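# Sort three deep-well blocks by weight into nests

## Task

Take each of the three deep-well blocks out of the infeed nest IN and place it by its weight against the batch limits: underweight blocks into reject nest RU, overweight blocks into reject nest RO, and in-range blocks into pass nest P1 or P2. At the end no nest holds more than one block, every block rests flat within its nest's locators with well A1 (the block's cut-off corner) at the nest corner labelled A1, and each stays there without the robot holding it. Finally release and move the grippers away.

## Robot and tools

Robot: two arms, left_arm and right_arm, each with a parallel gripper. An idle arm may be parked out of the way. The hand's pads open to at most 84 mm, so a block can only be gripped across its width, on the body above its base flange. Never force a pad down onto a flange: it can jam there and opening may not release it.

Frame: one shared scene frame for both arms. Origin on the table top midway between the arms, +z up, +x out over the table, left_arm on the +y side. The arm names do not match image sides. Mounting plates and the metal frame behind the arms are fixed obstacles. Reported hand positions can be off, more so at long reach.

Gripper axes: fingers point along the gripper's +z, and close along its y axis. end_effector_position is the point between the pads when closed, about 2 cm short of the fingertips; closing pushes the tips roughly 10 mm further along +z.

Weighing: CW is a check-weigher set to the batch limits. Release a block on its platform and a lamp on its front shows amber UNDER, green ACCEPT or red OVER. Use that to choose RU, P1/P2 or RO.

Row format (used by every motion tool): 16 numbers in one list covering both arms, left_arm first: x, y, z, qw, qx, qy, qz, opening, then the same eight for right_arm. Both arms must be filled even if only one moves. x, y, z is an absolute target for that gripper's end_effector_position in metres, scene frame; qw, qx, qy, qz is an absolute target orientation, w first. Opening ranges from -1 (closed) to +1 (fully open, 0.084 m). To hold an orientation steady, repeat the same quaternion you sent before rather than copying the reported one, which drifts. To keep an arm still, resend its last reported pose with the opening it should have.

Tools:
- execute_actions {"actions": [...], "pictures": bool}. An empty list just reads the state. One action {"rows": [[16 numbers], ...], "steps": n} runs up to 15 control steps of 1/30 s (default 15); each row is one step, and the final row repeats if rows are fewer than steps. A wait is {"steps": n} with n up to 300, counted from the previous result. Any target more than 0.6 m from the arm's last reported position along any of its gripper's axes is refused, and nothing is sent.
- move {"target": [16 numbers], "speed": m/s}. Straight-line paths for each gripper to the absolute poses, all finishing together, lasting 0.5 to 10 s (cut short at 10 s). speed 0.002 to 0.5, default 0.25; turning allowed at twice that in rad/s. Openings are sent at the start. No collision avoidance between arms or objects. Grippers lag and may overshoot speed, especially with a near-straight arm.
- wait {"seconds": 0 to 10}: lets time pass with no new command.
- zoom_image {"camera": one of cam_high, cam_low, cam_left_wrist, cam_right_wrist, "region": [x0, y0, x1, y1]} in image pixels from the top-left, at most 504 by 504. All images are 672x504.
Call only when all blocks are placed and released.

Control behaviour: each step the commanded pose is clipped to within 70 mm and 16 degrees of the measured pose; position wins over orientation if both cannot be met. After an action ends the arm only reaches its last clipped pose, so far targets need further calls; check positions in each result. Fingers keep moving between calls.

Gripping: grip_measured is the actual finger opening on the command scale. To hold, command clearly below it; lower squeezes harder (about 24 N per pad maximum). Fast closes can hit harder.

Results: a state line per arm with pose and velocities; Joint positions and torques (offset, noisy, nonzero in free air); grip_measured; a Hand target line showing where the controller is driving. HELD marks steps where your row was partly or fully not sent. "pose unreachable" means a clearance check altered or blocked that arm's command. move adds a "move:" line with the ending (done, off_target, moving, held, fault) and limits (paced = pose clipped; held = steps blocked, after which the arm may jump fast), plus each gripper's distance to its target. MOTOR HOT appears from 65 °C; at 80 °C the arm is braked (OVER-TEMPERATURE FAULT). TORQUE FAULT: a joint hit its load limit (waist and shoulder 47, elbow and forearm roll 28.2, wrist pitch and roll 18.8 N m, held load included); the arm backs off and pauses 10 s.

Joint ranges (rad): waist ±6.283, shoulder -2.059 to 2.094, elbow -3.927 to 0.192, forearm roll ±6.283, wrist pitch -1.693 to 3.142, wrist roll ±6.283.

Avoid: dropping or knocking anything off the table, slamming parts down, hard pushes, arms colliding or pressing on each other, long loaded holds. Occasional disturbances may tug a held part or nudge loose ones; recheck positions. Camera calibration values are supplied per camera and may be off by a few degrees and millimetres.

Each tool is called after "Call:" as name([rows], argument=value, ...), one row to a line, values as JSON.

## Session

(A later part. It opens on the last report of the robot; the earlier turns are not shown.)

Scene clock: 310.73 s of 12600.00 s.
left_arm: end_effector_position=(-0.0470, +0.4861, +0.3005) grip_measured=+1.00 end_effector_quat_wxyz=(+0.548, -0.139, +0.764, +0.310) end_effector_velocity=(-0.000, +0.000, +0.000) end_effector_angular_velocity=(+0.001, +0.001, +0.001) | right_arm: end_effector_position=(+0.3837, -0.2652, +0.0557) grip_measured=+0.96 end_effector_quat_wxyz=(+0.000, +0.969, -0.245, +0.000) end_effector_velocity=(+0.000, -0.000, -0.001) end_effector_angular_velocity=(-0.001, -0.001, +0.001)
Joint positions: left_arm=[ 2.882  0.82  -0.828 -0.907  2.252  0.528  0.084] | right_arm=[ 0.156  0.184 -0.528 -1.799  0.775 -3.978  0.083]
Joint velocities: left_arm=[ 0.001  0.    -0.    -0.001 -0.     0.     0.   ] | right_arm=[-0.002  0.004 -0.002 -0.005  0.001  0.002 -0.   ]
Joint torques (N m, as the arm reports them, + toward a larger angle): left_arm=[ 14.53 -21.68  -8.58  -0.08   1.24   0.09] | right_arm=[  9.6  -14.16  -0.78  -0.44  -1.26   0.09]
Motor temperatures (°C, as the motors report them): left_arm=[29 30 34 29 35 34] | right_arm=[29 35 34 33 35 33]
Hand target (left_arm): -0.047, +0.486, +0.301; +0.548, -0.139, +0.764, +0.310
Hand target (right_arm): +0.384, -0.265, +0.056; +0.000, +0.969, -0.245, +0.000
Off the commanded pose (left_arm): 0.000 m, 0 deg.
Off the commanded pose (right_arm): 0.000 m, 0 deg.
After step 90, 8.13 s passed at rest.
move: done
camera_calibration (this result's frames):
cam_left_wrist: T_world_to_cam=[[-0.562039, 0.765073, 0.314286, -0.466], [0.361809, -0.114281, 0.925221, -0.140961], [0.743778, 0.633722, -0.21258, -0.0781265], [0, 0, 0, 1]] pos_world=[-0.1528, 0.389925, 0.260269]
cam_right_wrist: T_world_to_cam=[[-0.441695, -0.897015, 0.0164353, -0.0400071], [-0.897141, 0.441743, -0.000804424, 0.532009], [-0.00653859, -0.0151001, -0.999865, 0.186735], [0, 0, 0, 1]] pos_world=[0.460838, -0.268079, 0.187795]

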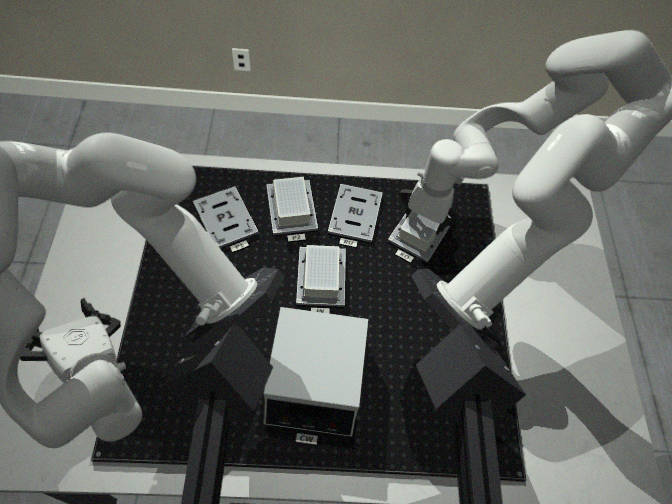

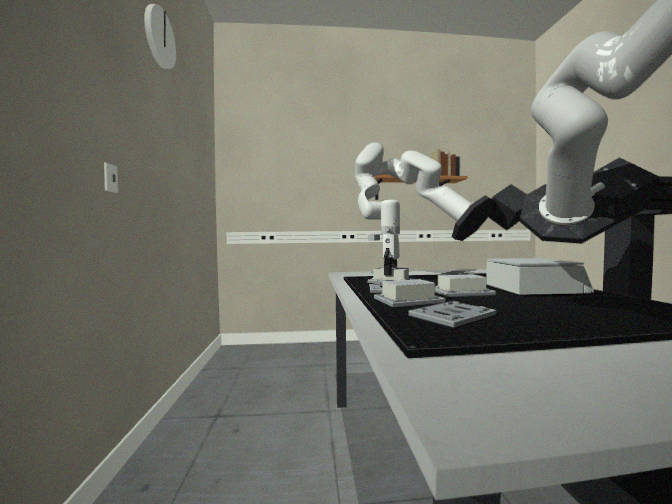

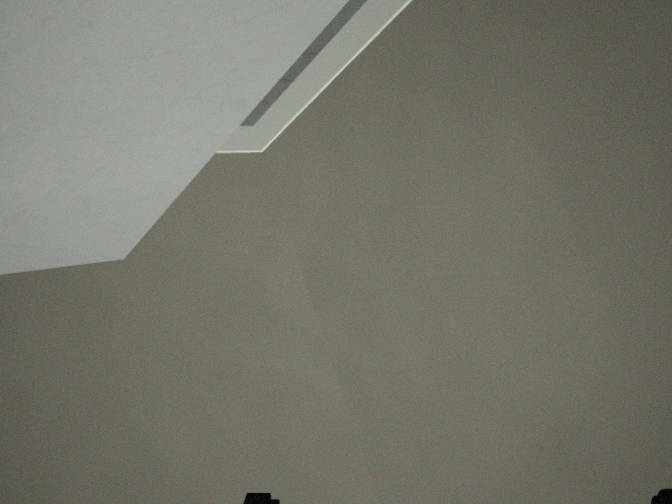

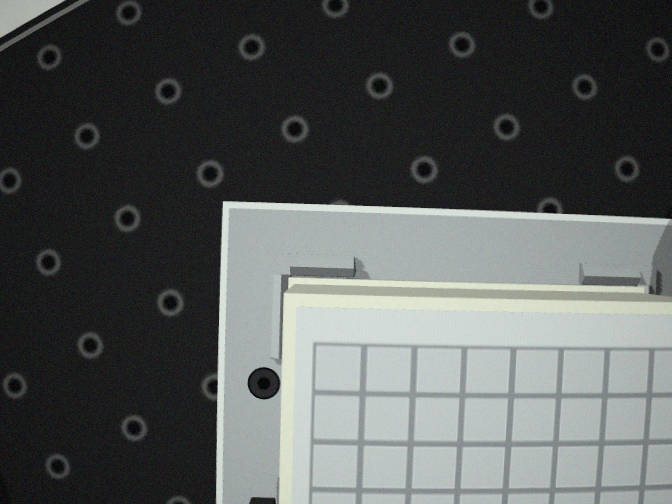

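Call:
move(target=[-0.0470,0.4861,0.3005,0.548,-0.139,0.764,0.310,1,0.3837,-0.2652,0.0546,0,0.9694,-0.2453,0,0.2], speed=0.003)

Call:
move(target=[-0.0470,0.4861,0.3005,0.548,-0.139,0.764,0.310,1,0.3837,-0.2652,0.0546,0,0.9694,-0.2453,0,1], speed=0.003)

Call:
move(target=[-0.0470,0.4861,0.3005,0.548,-0.139,0.764,0.310,1,0.3837,-0.2652,0.11,0,0.9694,-0.2453,0,1], speed=0.035)

Call:
move(target=[-0.0470,0.4861,0.3005,0.548,-0.139,0.764,0.310,1,0.17,0.0024,0.2,0,0.9998,0.019,0,1], speed=0.15)

Call:
move(target=[-0.0470,0.4861,0.3005,0.548,-0.139,0.764,0.310,1,0.2216,0.0019,0.085,0,0.9998,0.019,0,1], speed=0.07)

Scene clock: 327.10 s of 12600.00 s.
left_arm: end_effector_position=(-0.0470, +0.4861, +0.3005) grip_measured=+1.00 end_effector_quat_wxyz=(+0.548, -0.139, +0.764, +0.310) end_effector_velocity=(+0.000, -0.000, -0.000) end_effector_angular_velocity=(-0.001, +0.000, -0.001) | right_arm: end_effector_position=(+0.3837, -0.2652, +0.0546) grip_measured=+0.96 end_effector_quat_wxyz=(+0.000, +0.969, -0.245, -0.000) end_effector_velocity=(-0.000, +0.000, -0.000) end_effector_angular_velocity=(+0.000, +0.001, -0.002)
Joint positions: left_arm=[ 2.882  0.82  -0.828 -0.907  2.252  0.528  0.084] | right_arm=[ 0.154  0.187 -0.53  -1.803  0.775 -3.976  0.083]
Joint velocities: left_arm=[-0.001 -0.    -0.     0.    -0.001  0.    -0.   ] | right_arm=[ 0.     0.001 -0.001  0.001 -0.     0.002 -0.   ]
Joint torques (N m, as the arm reports them, + toward a larger angle): left_arm=[ 14.75 -21.39  -8.53  -0.27   1.15   0.07] | right_arm=[  9.86 -14.04  -0.66  -0.61  -1.17  -0.14]
Motor temperatures (°C, as the motors report them): left_arm=[29 30 34 29 35 34] | right_arm=[29 35 34 33 35 33]
Hand target (left_arm): -0.047, +0.486, +0.300; +0.548, -0.139, +0.764, +0.310
Hand target (right_arm): +0.384, -0.265, +0.055; +0.000, +0.969, -0.245, +0.000
Off the commanded pose (left_arm): 0.000 m, 0 deg.
Off the commanded pose (right_arm): 0.000 m, 0 deg.
After step 90, 12.67 s passed at rest.
move: done
camera_calibration (this result's frames):
cam_left_wrist: T_world_to_cam=[[-0.562039, 0.765073, 0.314286, -0.466], [0.361809, -0.114281, 0.925221, -0.140961], [0.743778, 0.633722, -0.21258, -0.0781265], [0, 0, 0, 1]] pos_world=[-0.1528, 0.389925, 0.260269]
cam_right_wrist: T_world_to_cam=[[-0.441731, -0.896997, 0.0164252, -0.0399596], [-0.897124, 0.441779, -0.00074455, 0.531989], [-0.00658847, -0.0150644, -0.999865, 0.185725], [0, 0, 0, 1]] pos_world=[0.460832, -0.268068, 0.186752]

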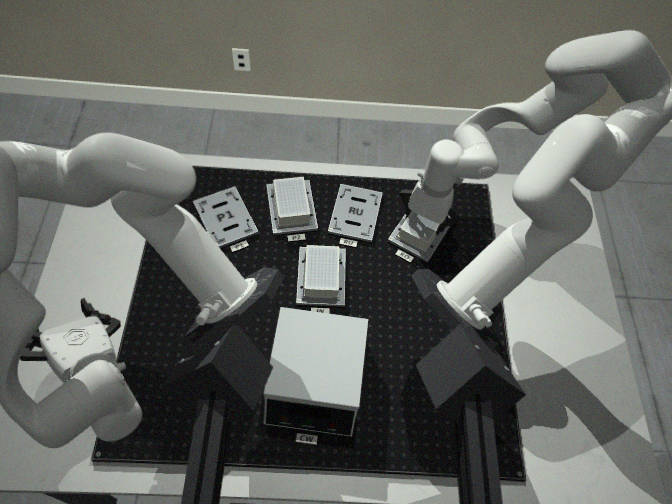

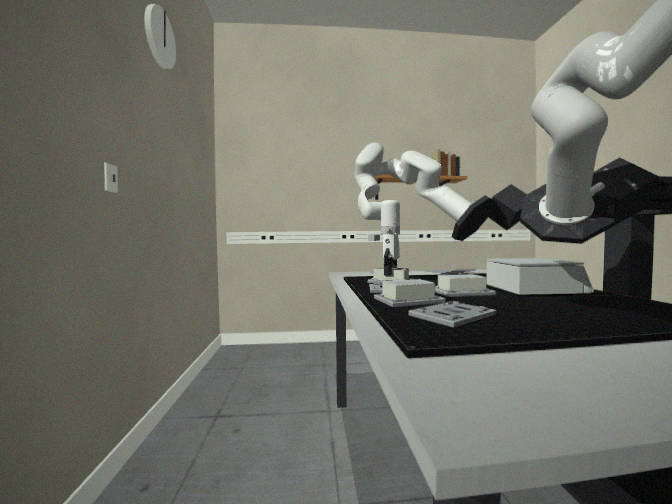

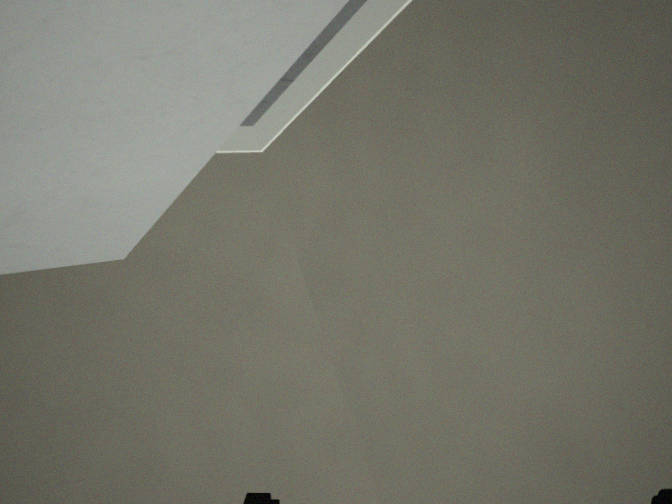

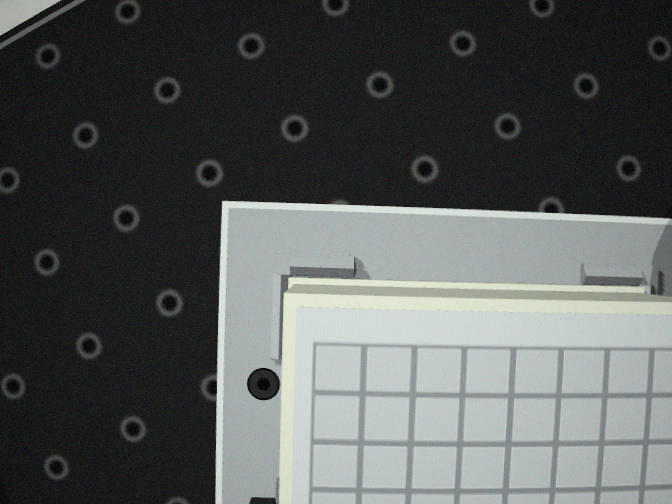

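Scene clock: 327.80 s of 12600.00 s.
left_arm: end_effector_position=(-0.0470, +0.4861, +0.3005) grip_measured=+1.00 end_effector_quat_wxyz=(+0.548, -0.139, +0.764, +0.310) end_effector_velocity=(-0.000, +0.000, +0.000) end_effector_angular_velocity=(+0.001, +0.001, +0.001) | right_arm: end_effector_position=(+0.3837, -0.2652, +0.0546) grip_measured=+1.00 end_effector_quat_wxyz=(-0.000, +0.969, -0.245, +0.000) end_effector_velocity=(-0.000, +0.001, +0.000) end_effector_angular_velocity=(+0.003, +0.001, +0.001)
Joint positions: left_arm=[ 2.882  0.82  -0.828 -0.907  2.252  0.528  0.084] | right_arm=[ 0.154  0.187 -0.53  -1.803  0.775 -3.976  0.084]
Joint velocities: left_arm=[ 0.001  0.    -0.    -0.     0.001  0.001  0.   ] | right_arm=[ 0.     0.001  0.     0.    -0.003 -0.     0.   ]
Joint torques (N m, as the arm reports them, + toward a larger angle): left_arm=[ 14.82 -21.6   -8.46  -0.29   1.13  -0.03] | right_arm=[  9.66 -12.88  -0.76  -0.76  -1.36   0.05]
Motor temperatures (°C, as the motors report them): left_arm=[29 30 34 29 35 34] | right_arm=[29 35 34 33 35 33]
Hand target (left_arm): -0.047, +0.486, +0.301; +0.548, -0.139, +0.764, +0.310
Hand target (right_arm): +0.384, -0.265, +0.055; +0.000, +0.969, -0.245, +0.000
Off the commanded pose (left_arm): 0.000 m, 0 deg.
Off the commanded pose (right_arm): 0.000 m, 0 deg.
move: done
camera_calibration (this result's frames):
cam_left_wrist: T_world_to_cam=[[-0.562039, 0.765073, 0.314286, -0.466], [0.361809, -0.114281, 0.925221, -0.140961], [0.743778, 0.633722, -0.21258, -0.0781265], [0, 0, 0, 1]] pos_world=[-0.1528, 0.389925, 0.260269]
cam_right_wrist: T_world_to_cam=[[-0.441728, -0.897, 0.0163562, -0.039933], [-0.897125, 0.441775, -0.000758923, 0.531995], [-0.00654503, -0.0150088, -0.999866, 0.185703], [0, 0, 0, 1]] pos_world=[0.460842, -0.268055, 0.186735]

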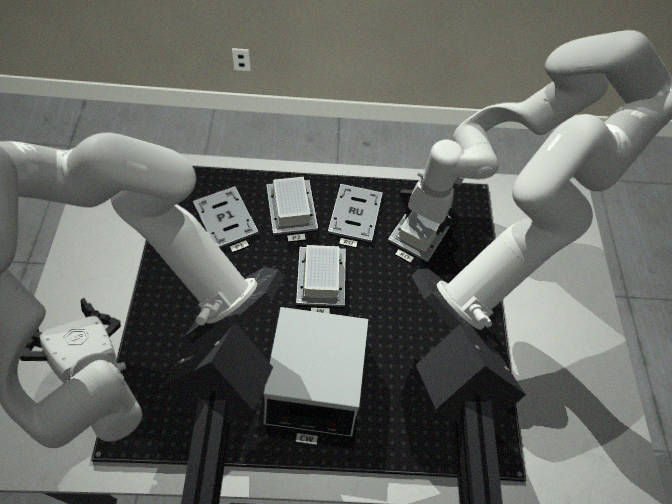

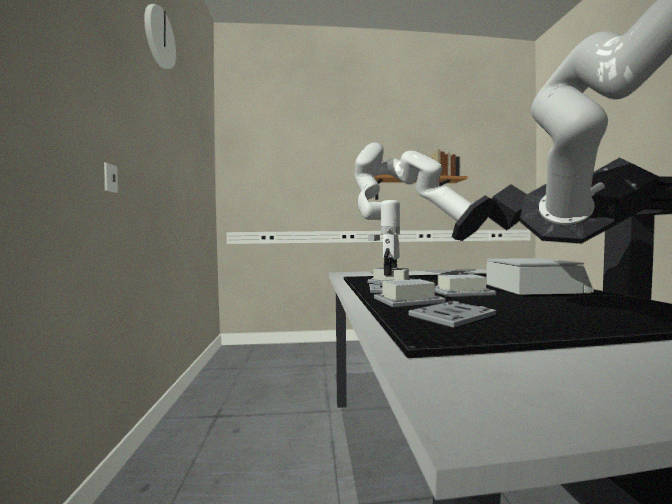

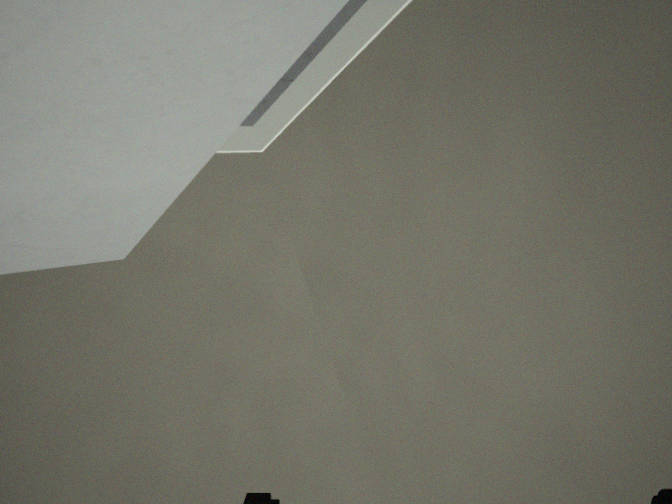

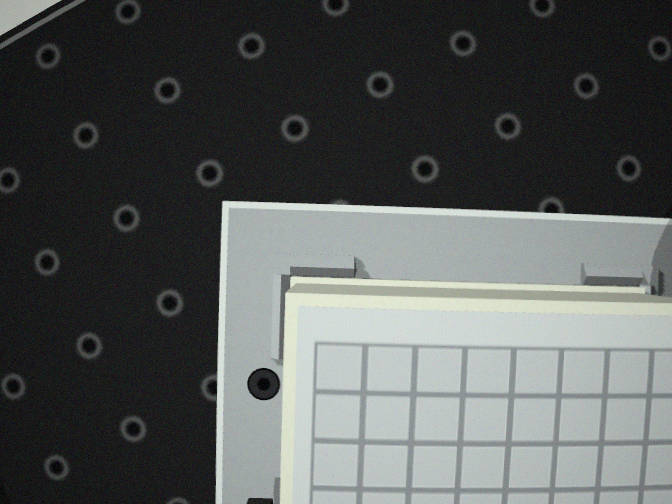

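Scene clock: 329.73 s of 12600.00 s.
left_arm: end_effector_position=(-0.0470, +0.4861, +0.3005) grip_measured=+1.00 end_effector_quat_wxyz=(+0.548, -0.139, +0.764, +0.310) end_effector_velocity=(-0.000, +0.000, +0.000) end_effector_angular_velocity=(+0.001, -0.000, +0.001) | right_arm: end_effector_position=(+0.3836, -0.2651, +0.1099) grip_measured=+1.00 end_effector_quat_wxyz=(-0.000, +0.969, -0.245, -0.000) end_effector_velocity=(+0.000, +0.000, +0.002) end_effector_angular_velocity=(+0.000, -0.001, +0.004)
Joint positions: left_arm=[ 2.882  0.82  -0.828 -0.907  2.252  0.528  0.084] | right_arm=[ 0.289  0.004 -0.428 -1.592  0.815 -4.097  0.084]
Joint velocities: left_arm=[ 0.     0.     0.    -0.     0.001 -0.    -0.   ] | right_arm=[ 0.007 -0.007  0.003  0.009  0.003 -0.008 -0.   ]
Joint torques (N m, as the arm reports them, + toward a larger angle): left_arm=[ 14.48 -21.53  -8.76  -0.18   1.3    0.09] | right_arm=[  7.88 -10.64  -2.93  -0.78  -1.32  -0.13]
Motor temperatures (°C, as the motors report them): left_arm=[29 30 34 29 35 34] | right_arm=[29 35 34 33 35 33]
Hand target (left_arm): -0.047, +0.486, +0.301; +0.548, -0.139, +0.764, +0.310
Hand target (right_arm): +0.384, -0.265, +0.110; -0.000, +0.969, -0.245, -0.000
Off the commanded pose (left_arm): 0.000 m, 0 deg.
Off the commanded pose (right_arm): 0.000 m, 0 deg.
move: done
camera_calibration (this result's frames):
cam_left_wrist: T_world_to_cam=[[-0.562039, 0.765073, 0.314286, -0.466], [0.361809, -0.114281, 0.925221, -0.140961], [0.743779, 0.633722, -0.21258, -0.0781265], [0, 0, 0, 1]] pos_world=[-0.1528, 0.389925, 0.260269]
cam_right_wrist: T_world_to_cam=[[-0.44188, -0.896924, 0.0164345, -0.040765], [-0.897047, 0.441935, -0.000310466, 0.531831], [-0.00698451, -0.0148797, -0.999865, 0.241177], [0, 0, 0, 1]] pos_world=[0.460749, -0.268009, 0.24198]

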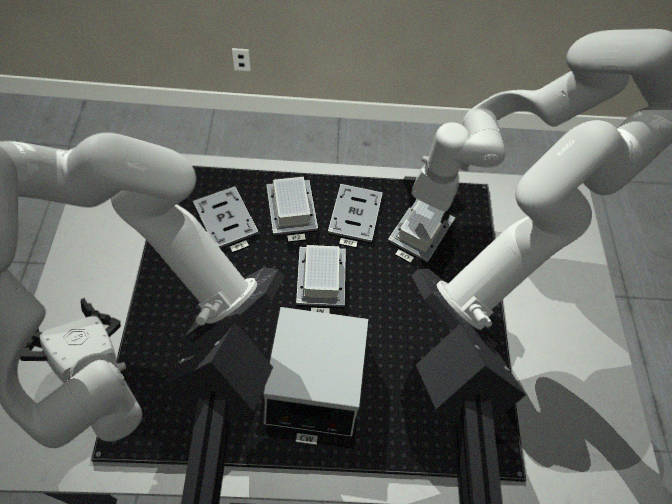

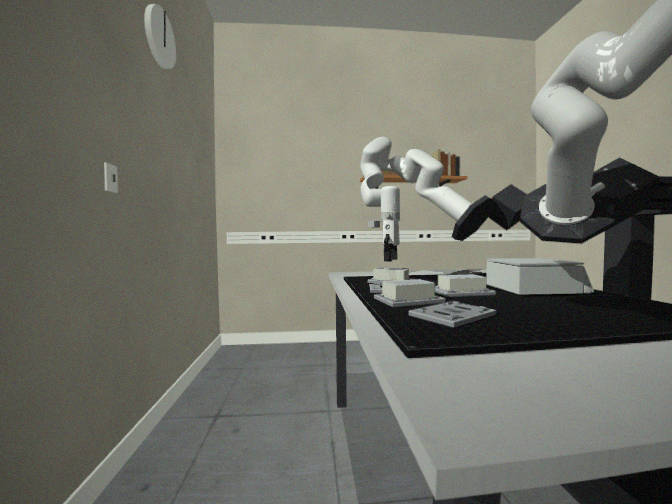

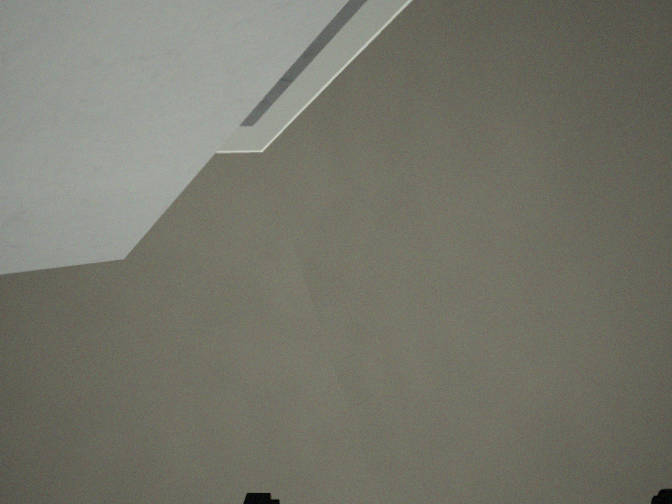

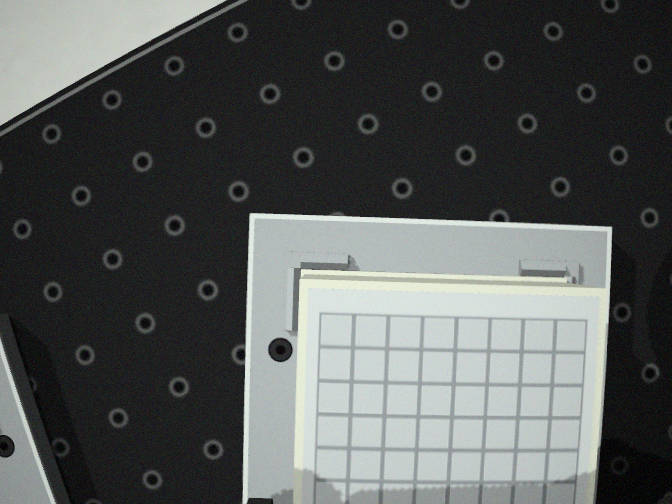

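Scene clock: 332.63 s of 12600.00 s.
left_arm: end_effector_position=(-0.0470, +0.4861, +0.3005) grip_measured=+1.00 end_effector_quat_wxyz=(+0.548, -0.139, +0.764, +0.310) end_effector_velocity=(+0.000, +0.000, -0.000) end_effector_angular_velocity=(-0.001, -0.001, -0.001) | right_arm: end_effector_position=(+0.1702, +0.0037, +0.2005) grip_measured=+1.00 end_effector_quat_wxyz=(-0.002, +1.000, +0.019, -0.000) end_effector_velocity=(-0.001, +0.002, +0.000) end_effector_angular_velocity=(-0.003, -0.001, +0.004)
Joint positions: left_arm=[ 2.882  0.82  -0.828 -0.907  2.252  0.528  0.084] | right_arm=[ 1.229  0.876 -0.888 -1.012  0.907 -4.091  0.084]
Joint velocities: left_arm=[-0.002 -0.    -0.    -0.    -0.    -0.    -0.   ] | right_arm=[ 0.005  0.007 -0.008  0.007  0.003 -0.006  0.   ]
Joint torques (N m, as the arm reports them, + toward a larger angle): left_arm=[ 14.54 -21.31  -8.54  -0.26   1.21   0.17] | right_arm=[ 11.44 -17.18  -9.93  -0.47  -1.17  -0.24]
Motor temperatures (°C, as the motors report them): left_arm=[29 30 34 29 35 34] | right_arm=[29 35 34 33 35 33]
Hand target (left_arm): -0.047, +0.486, +0.301; +0.548, -0.139, +0.764, +0.310
Hand target (right_arm): +0.170, +0.004, +0.201; -0.002, +1.000, +0.019, -0.000
Off the commanded pose (left_arm): 0.000 m, 0 deg.
Off the commanded pose (right_arm): 0.001 m, 0 deg.
move: done
camera_calibration (this result's frames):
cam_left_wrist: T_world_to_cam=[[-0.562039, 0.765073, 0.314286, -0.466], [0.361809, -0.114281, 0.925221, -0.140961], [0.743779, 0.633722, -0.21258, -0.0781265], [0, 0, 0, 1]] pos_world=[-0.1528, 0.389925, 0.260269]
cam_right_wrist: T_world_to_cam=[[0.0755569, -0.997056, 0.0130351, 0.0175688], [-0.997141, -0.0755687, -0.00042049, 0.240609], [0.0014043, -0.0129661, -0.999915, 0.33282], [0, 0, 0, 1]] pos_world=[0.238127, 0.040015, 0.332664]

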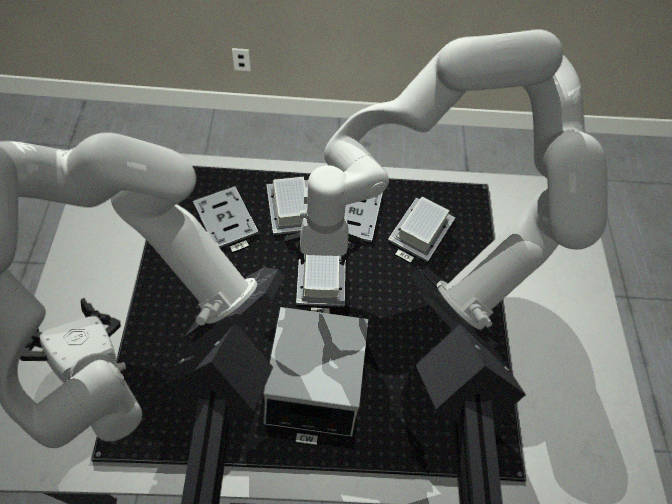

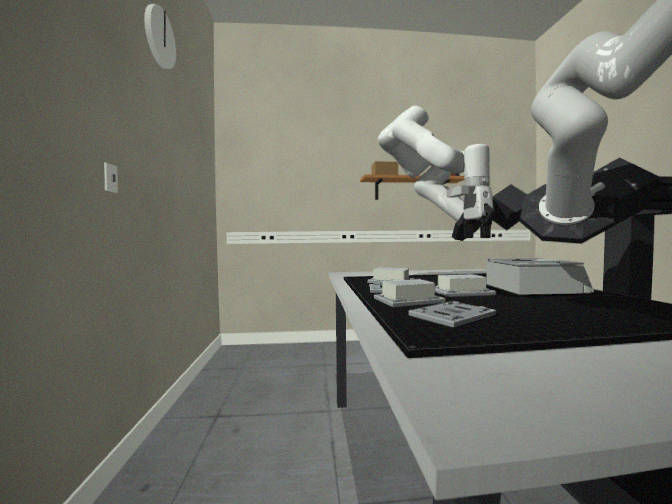

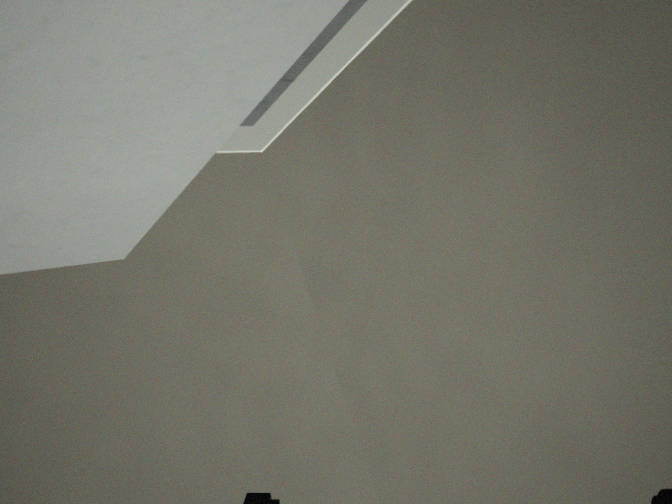

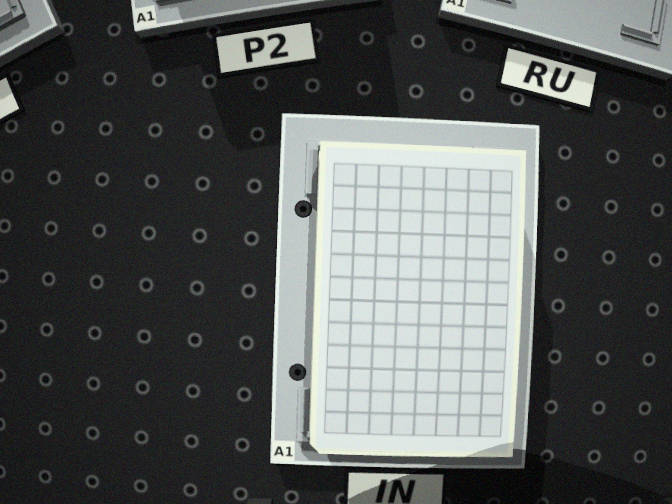

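Scene clock: 334.90 s of 12600.00 s.
left_arm: end_effector_position=(-0.0470, +0.4861, +0.3005) grip_measured=+1.00 end_effector_quat_wxyz=(+0.548, -0.139, +0.764, +0.310) end_effector_velocity=(+0.000, +0.000, -0.000) end_effector_angular_velocity=(-0.001, -0.001, -0.001) | right_arm: end_effector_position=(+0.2219, +0.0018, +0.0849) grip_measured=+1.00 end_effector_quat_wxyz=(+0.000, +1.000, +0.019, +0.000) end_effector_velocity=(+0.001, +0.000, -0.002) end_effector_angular_velocity=(-0.000, -0.002, +0.001)
Joint positions: left_arm=[ 2.882  0.82  -0.828 -0.907  2.252  0.528  0.084] | right_arm=[ 0.871  1.035 -0.995 -1.409  0.897 -4.028  0.084]
Joint velocities: left_arm=[-0.002  0.    -0.    -0.    -0.001 -0.    -0.   ] | right_arm=[-0.004  0.003 -0.003 -0.005  0.002  0.     0.   ]
Joint torques (N m, as the arm reports them, + toward a larger angle): left_arm=[ 14.59 -21.42  -8.57  -0.18   1.24   0.  ] | right_arm=[ 13.22 -16.97  -4.8   -0.81  -1.14  -0.12]
Motor temperatures (°C, as the motors report them): left_arm=[29 30 34 29 35 34] | right_arm=[29 35 34 33 35 33]
Hand target (left_arm): -0.047, +0.486, +0.300; +0.548, -0.139, +0.764, +0.310
Hand target (right_arm): +0.222, +0.002, +0.085; +0.000, +1.000, +0.019, +0.000
Off the commanded pose (left_arm): 0.000 m, 0 deg.
Off the commanded pose (right_arm): 0.000 m, 0 deg.
move: done
camera_calibration (this result's frames):
cam_left_wrist: T_world_to_cam=[[-0.562039, 0.765073, 0.314286, -0.466], [0.361809, -0.114281, 0.925221, -0.140961], [0.743778, 0.633722, -0.21258, -0.0781266], [0, 0, 0, 1]] pos_world=[-0.1528, 0.389925, 0.260269]
cam_right_wrist: T_world_to_cam=[[0.0757785, -0.996983, 0.0167814, 0.012849], [-0.99712, -0.0758172, -0.00167685, 0.292118], [0.00294411, -0.016606, -0.999858, 0.216841], [0, 0, 0, 1]] pos_world=[0.289665, 0.0385587, 0.217084]

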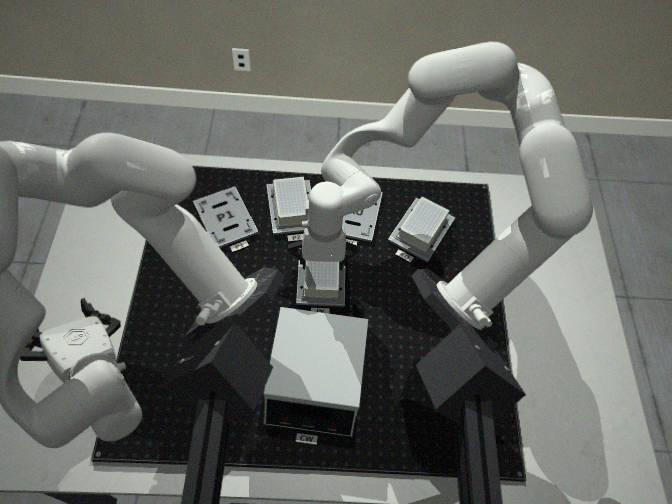

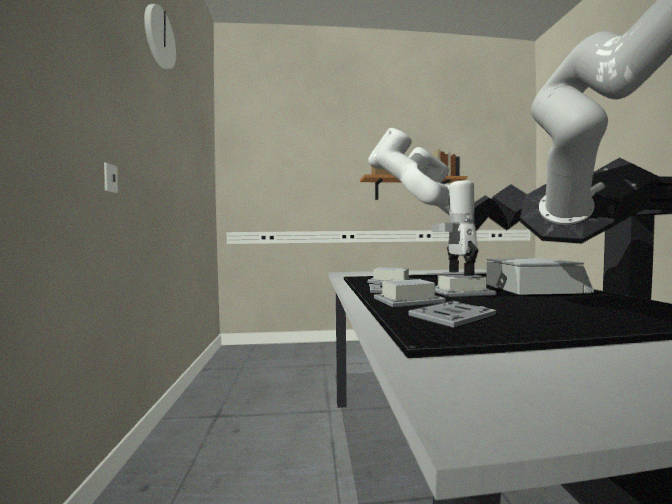

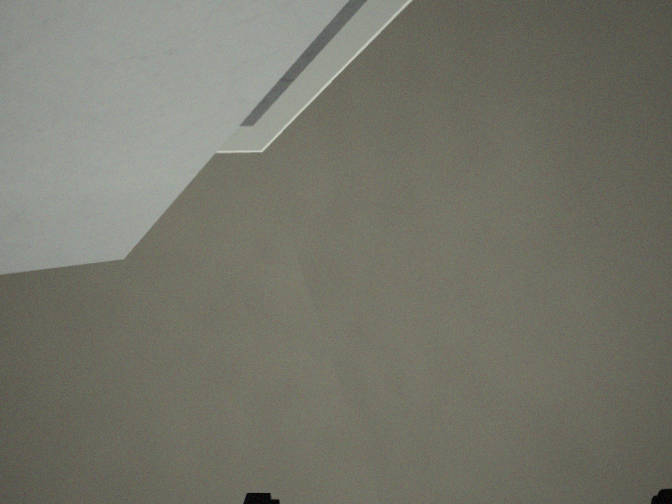

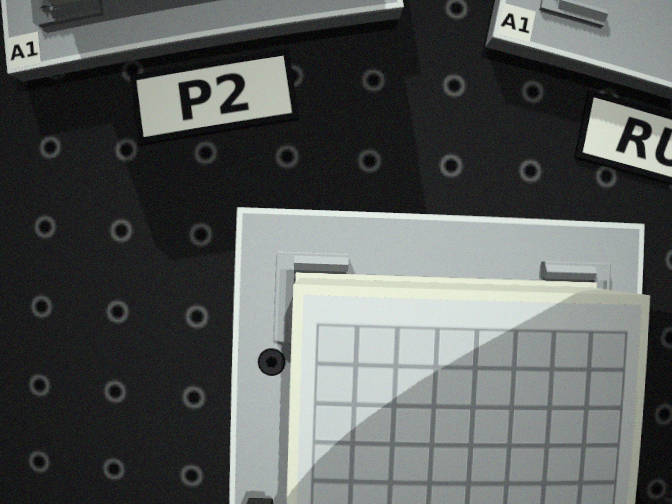

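Call:
move(target=[-0.0470,0.4861,0.3005,0.548,-0.139,0.764,0.310,1,0.2216,0.002,0.0535,0,0.9998,0.019,0,1], speed=0.01)

Scene clock: 348.10 s of 12600.00 s.
left_arm: end_effector_position=(-0.0470, +0.4861, +0.3005) grip_measured=+1.00 end_effector_quat_wxyz=(+0.548, -0.139, +0.764, +0.310) end_effector_velocity=(+0.000, +0.000, -0.000) end_effector_angular_velocity=(+0.000, -0.001, -0.001) | right_arm: end_effector_position=(+0.2216, +0.0019, +0.0536) grip_measured=+1.00 end_effector_quat_wxyz=(+0.000, +1.000, +0.019, +0.000) end_effector_velocity=(+0.000, +0.000, -0.002) end_effector_angular_velocity=(-0.000, -0.000, -0.000)
Joint positions: left_arm=[ 2.882  0.82  -0.828 -0.907  2.252  0.528  0.084] | right_arm=[ 0.798  1.102 -1.039 -1.499  0.898 -4.     0.084]
Joint velocities: left_arm=[-0.001  0.    -0.    -0.     0.001  0.     0.   ] | right_arm=[-0.006  0.005 -0.004 -0.007  0.001  0.002  0.   ]
Joint torques (N m, as the arm reports them, + toward a larger angle): left_arm=[ 14.34 -21.4   -8.49  -0.28   1.24  -0.06] | right_arm=[ 13.94 -16.41  -4.15  -0.71  -1.08  -0.08]
Motor temperatures (°C, as the motors report them): left_arm=[29 30 34 29 35 34] | right_arm=[30 35 34 33 35 33]
Hand target (left_arm): -0.047, +0.486, +0.301; +0.548, -0.139, +0.764, +0.310
Hand target (right_arm): +0.222, +0.002, +0.053; +0.000, +1.000, +0.019, +0.000
Off the commanded pose (left_arm): 0.000 m, 0 deg.
Off the commanded pose (right_arm): 0.000 m, 0 deg.
After step 90, 6.87 s passed at rest.
move: done
camera_calibration (this result's frames):
cam_left_wrist: T_world_to_cam=[[-0.562039, 0.765073, 0.314286, -0.466], [0.361809, -0.114281, 0.925221, -0.140961], [0.743779, 0.633721, -0.21258, -0.0781263], [0, 0, 0, 1]] pos_world=[-0.1528, 0.389925, 0.260269]
cam_right_wrist: T_world_to_cam=[[0.0759992, -0.99697, 0.0165554, 0.0135423], [-0.997106, -0.0760239, -0.000864782, 0.291759], [0.00212077, -0.0164418, -0.999863, 0.185732], [0, 0, 0, 1]] pos_world=[0.289492, 0.0387357, 0.185735]

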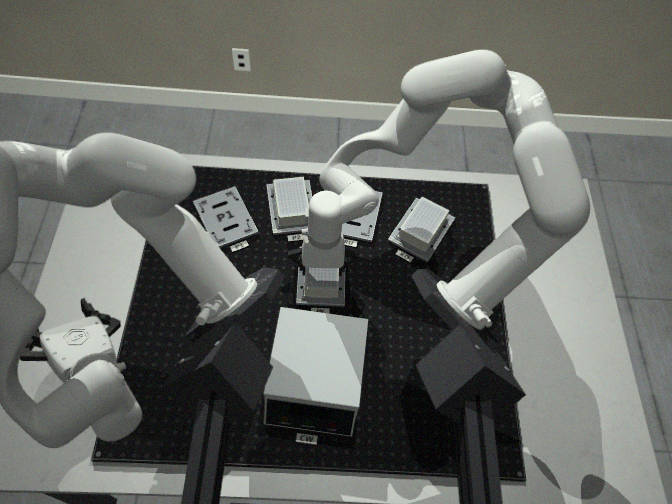

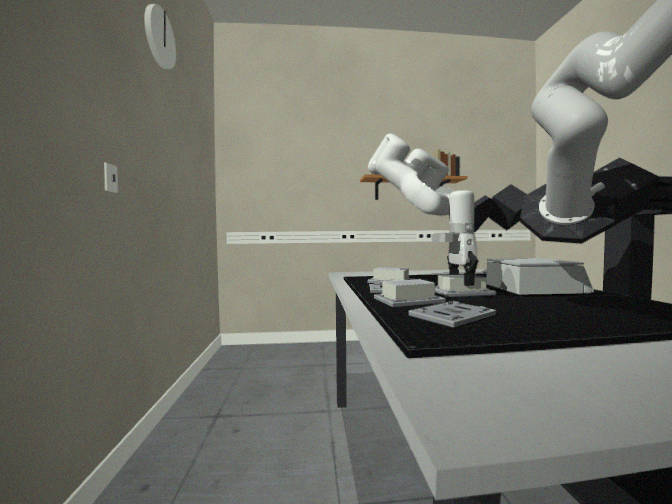

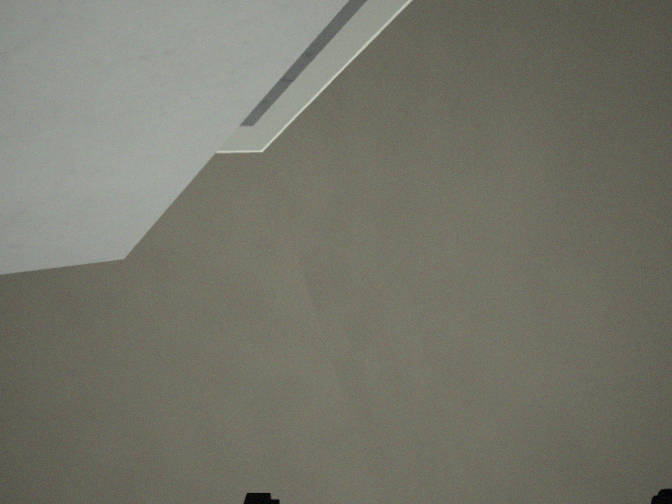

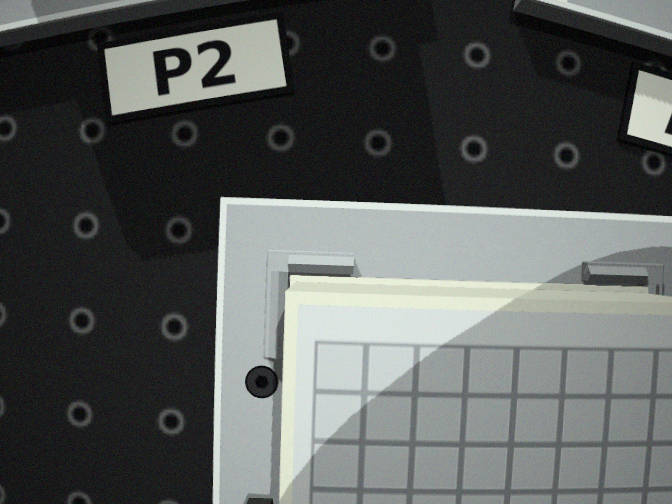

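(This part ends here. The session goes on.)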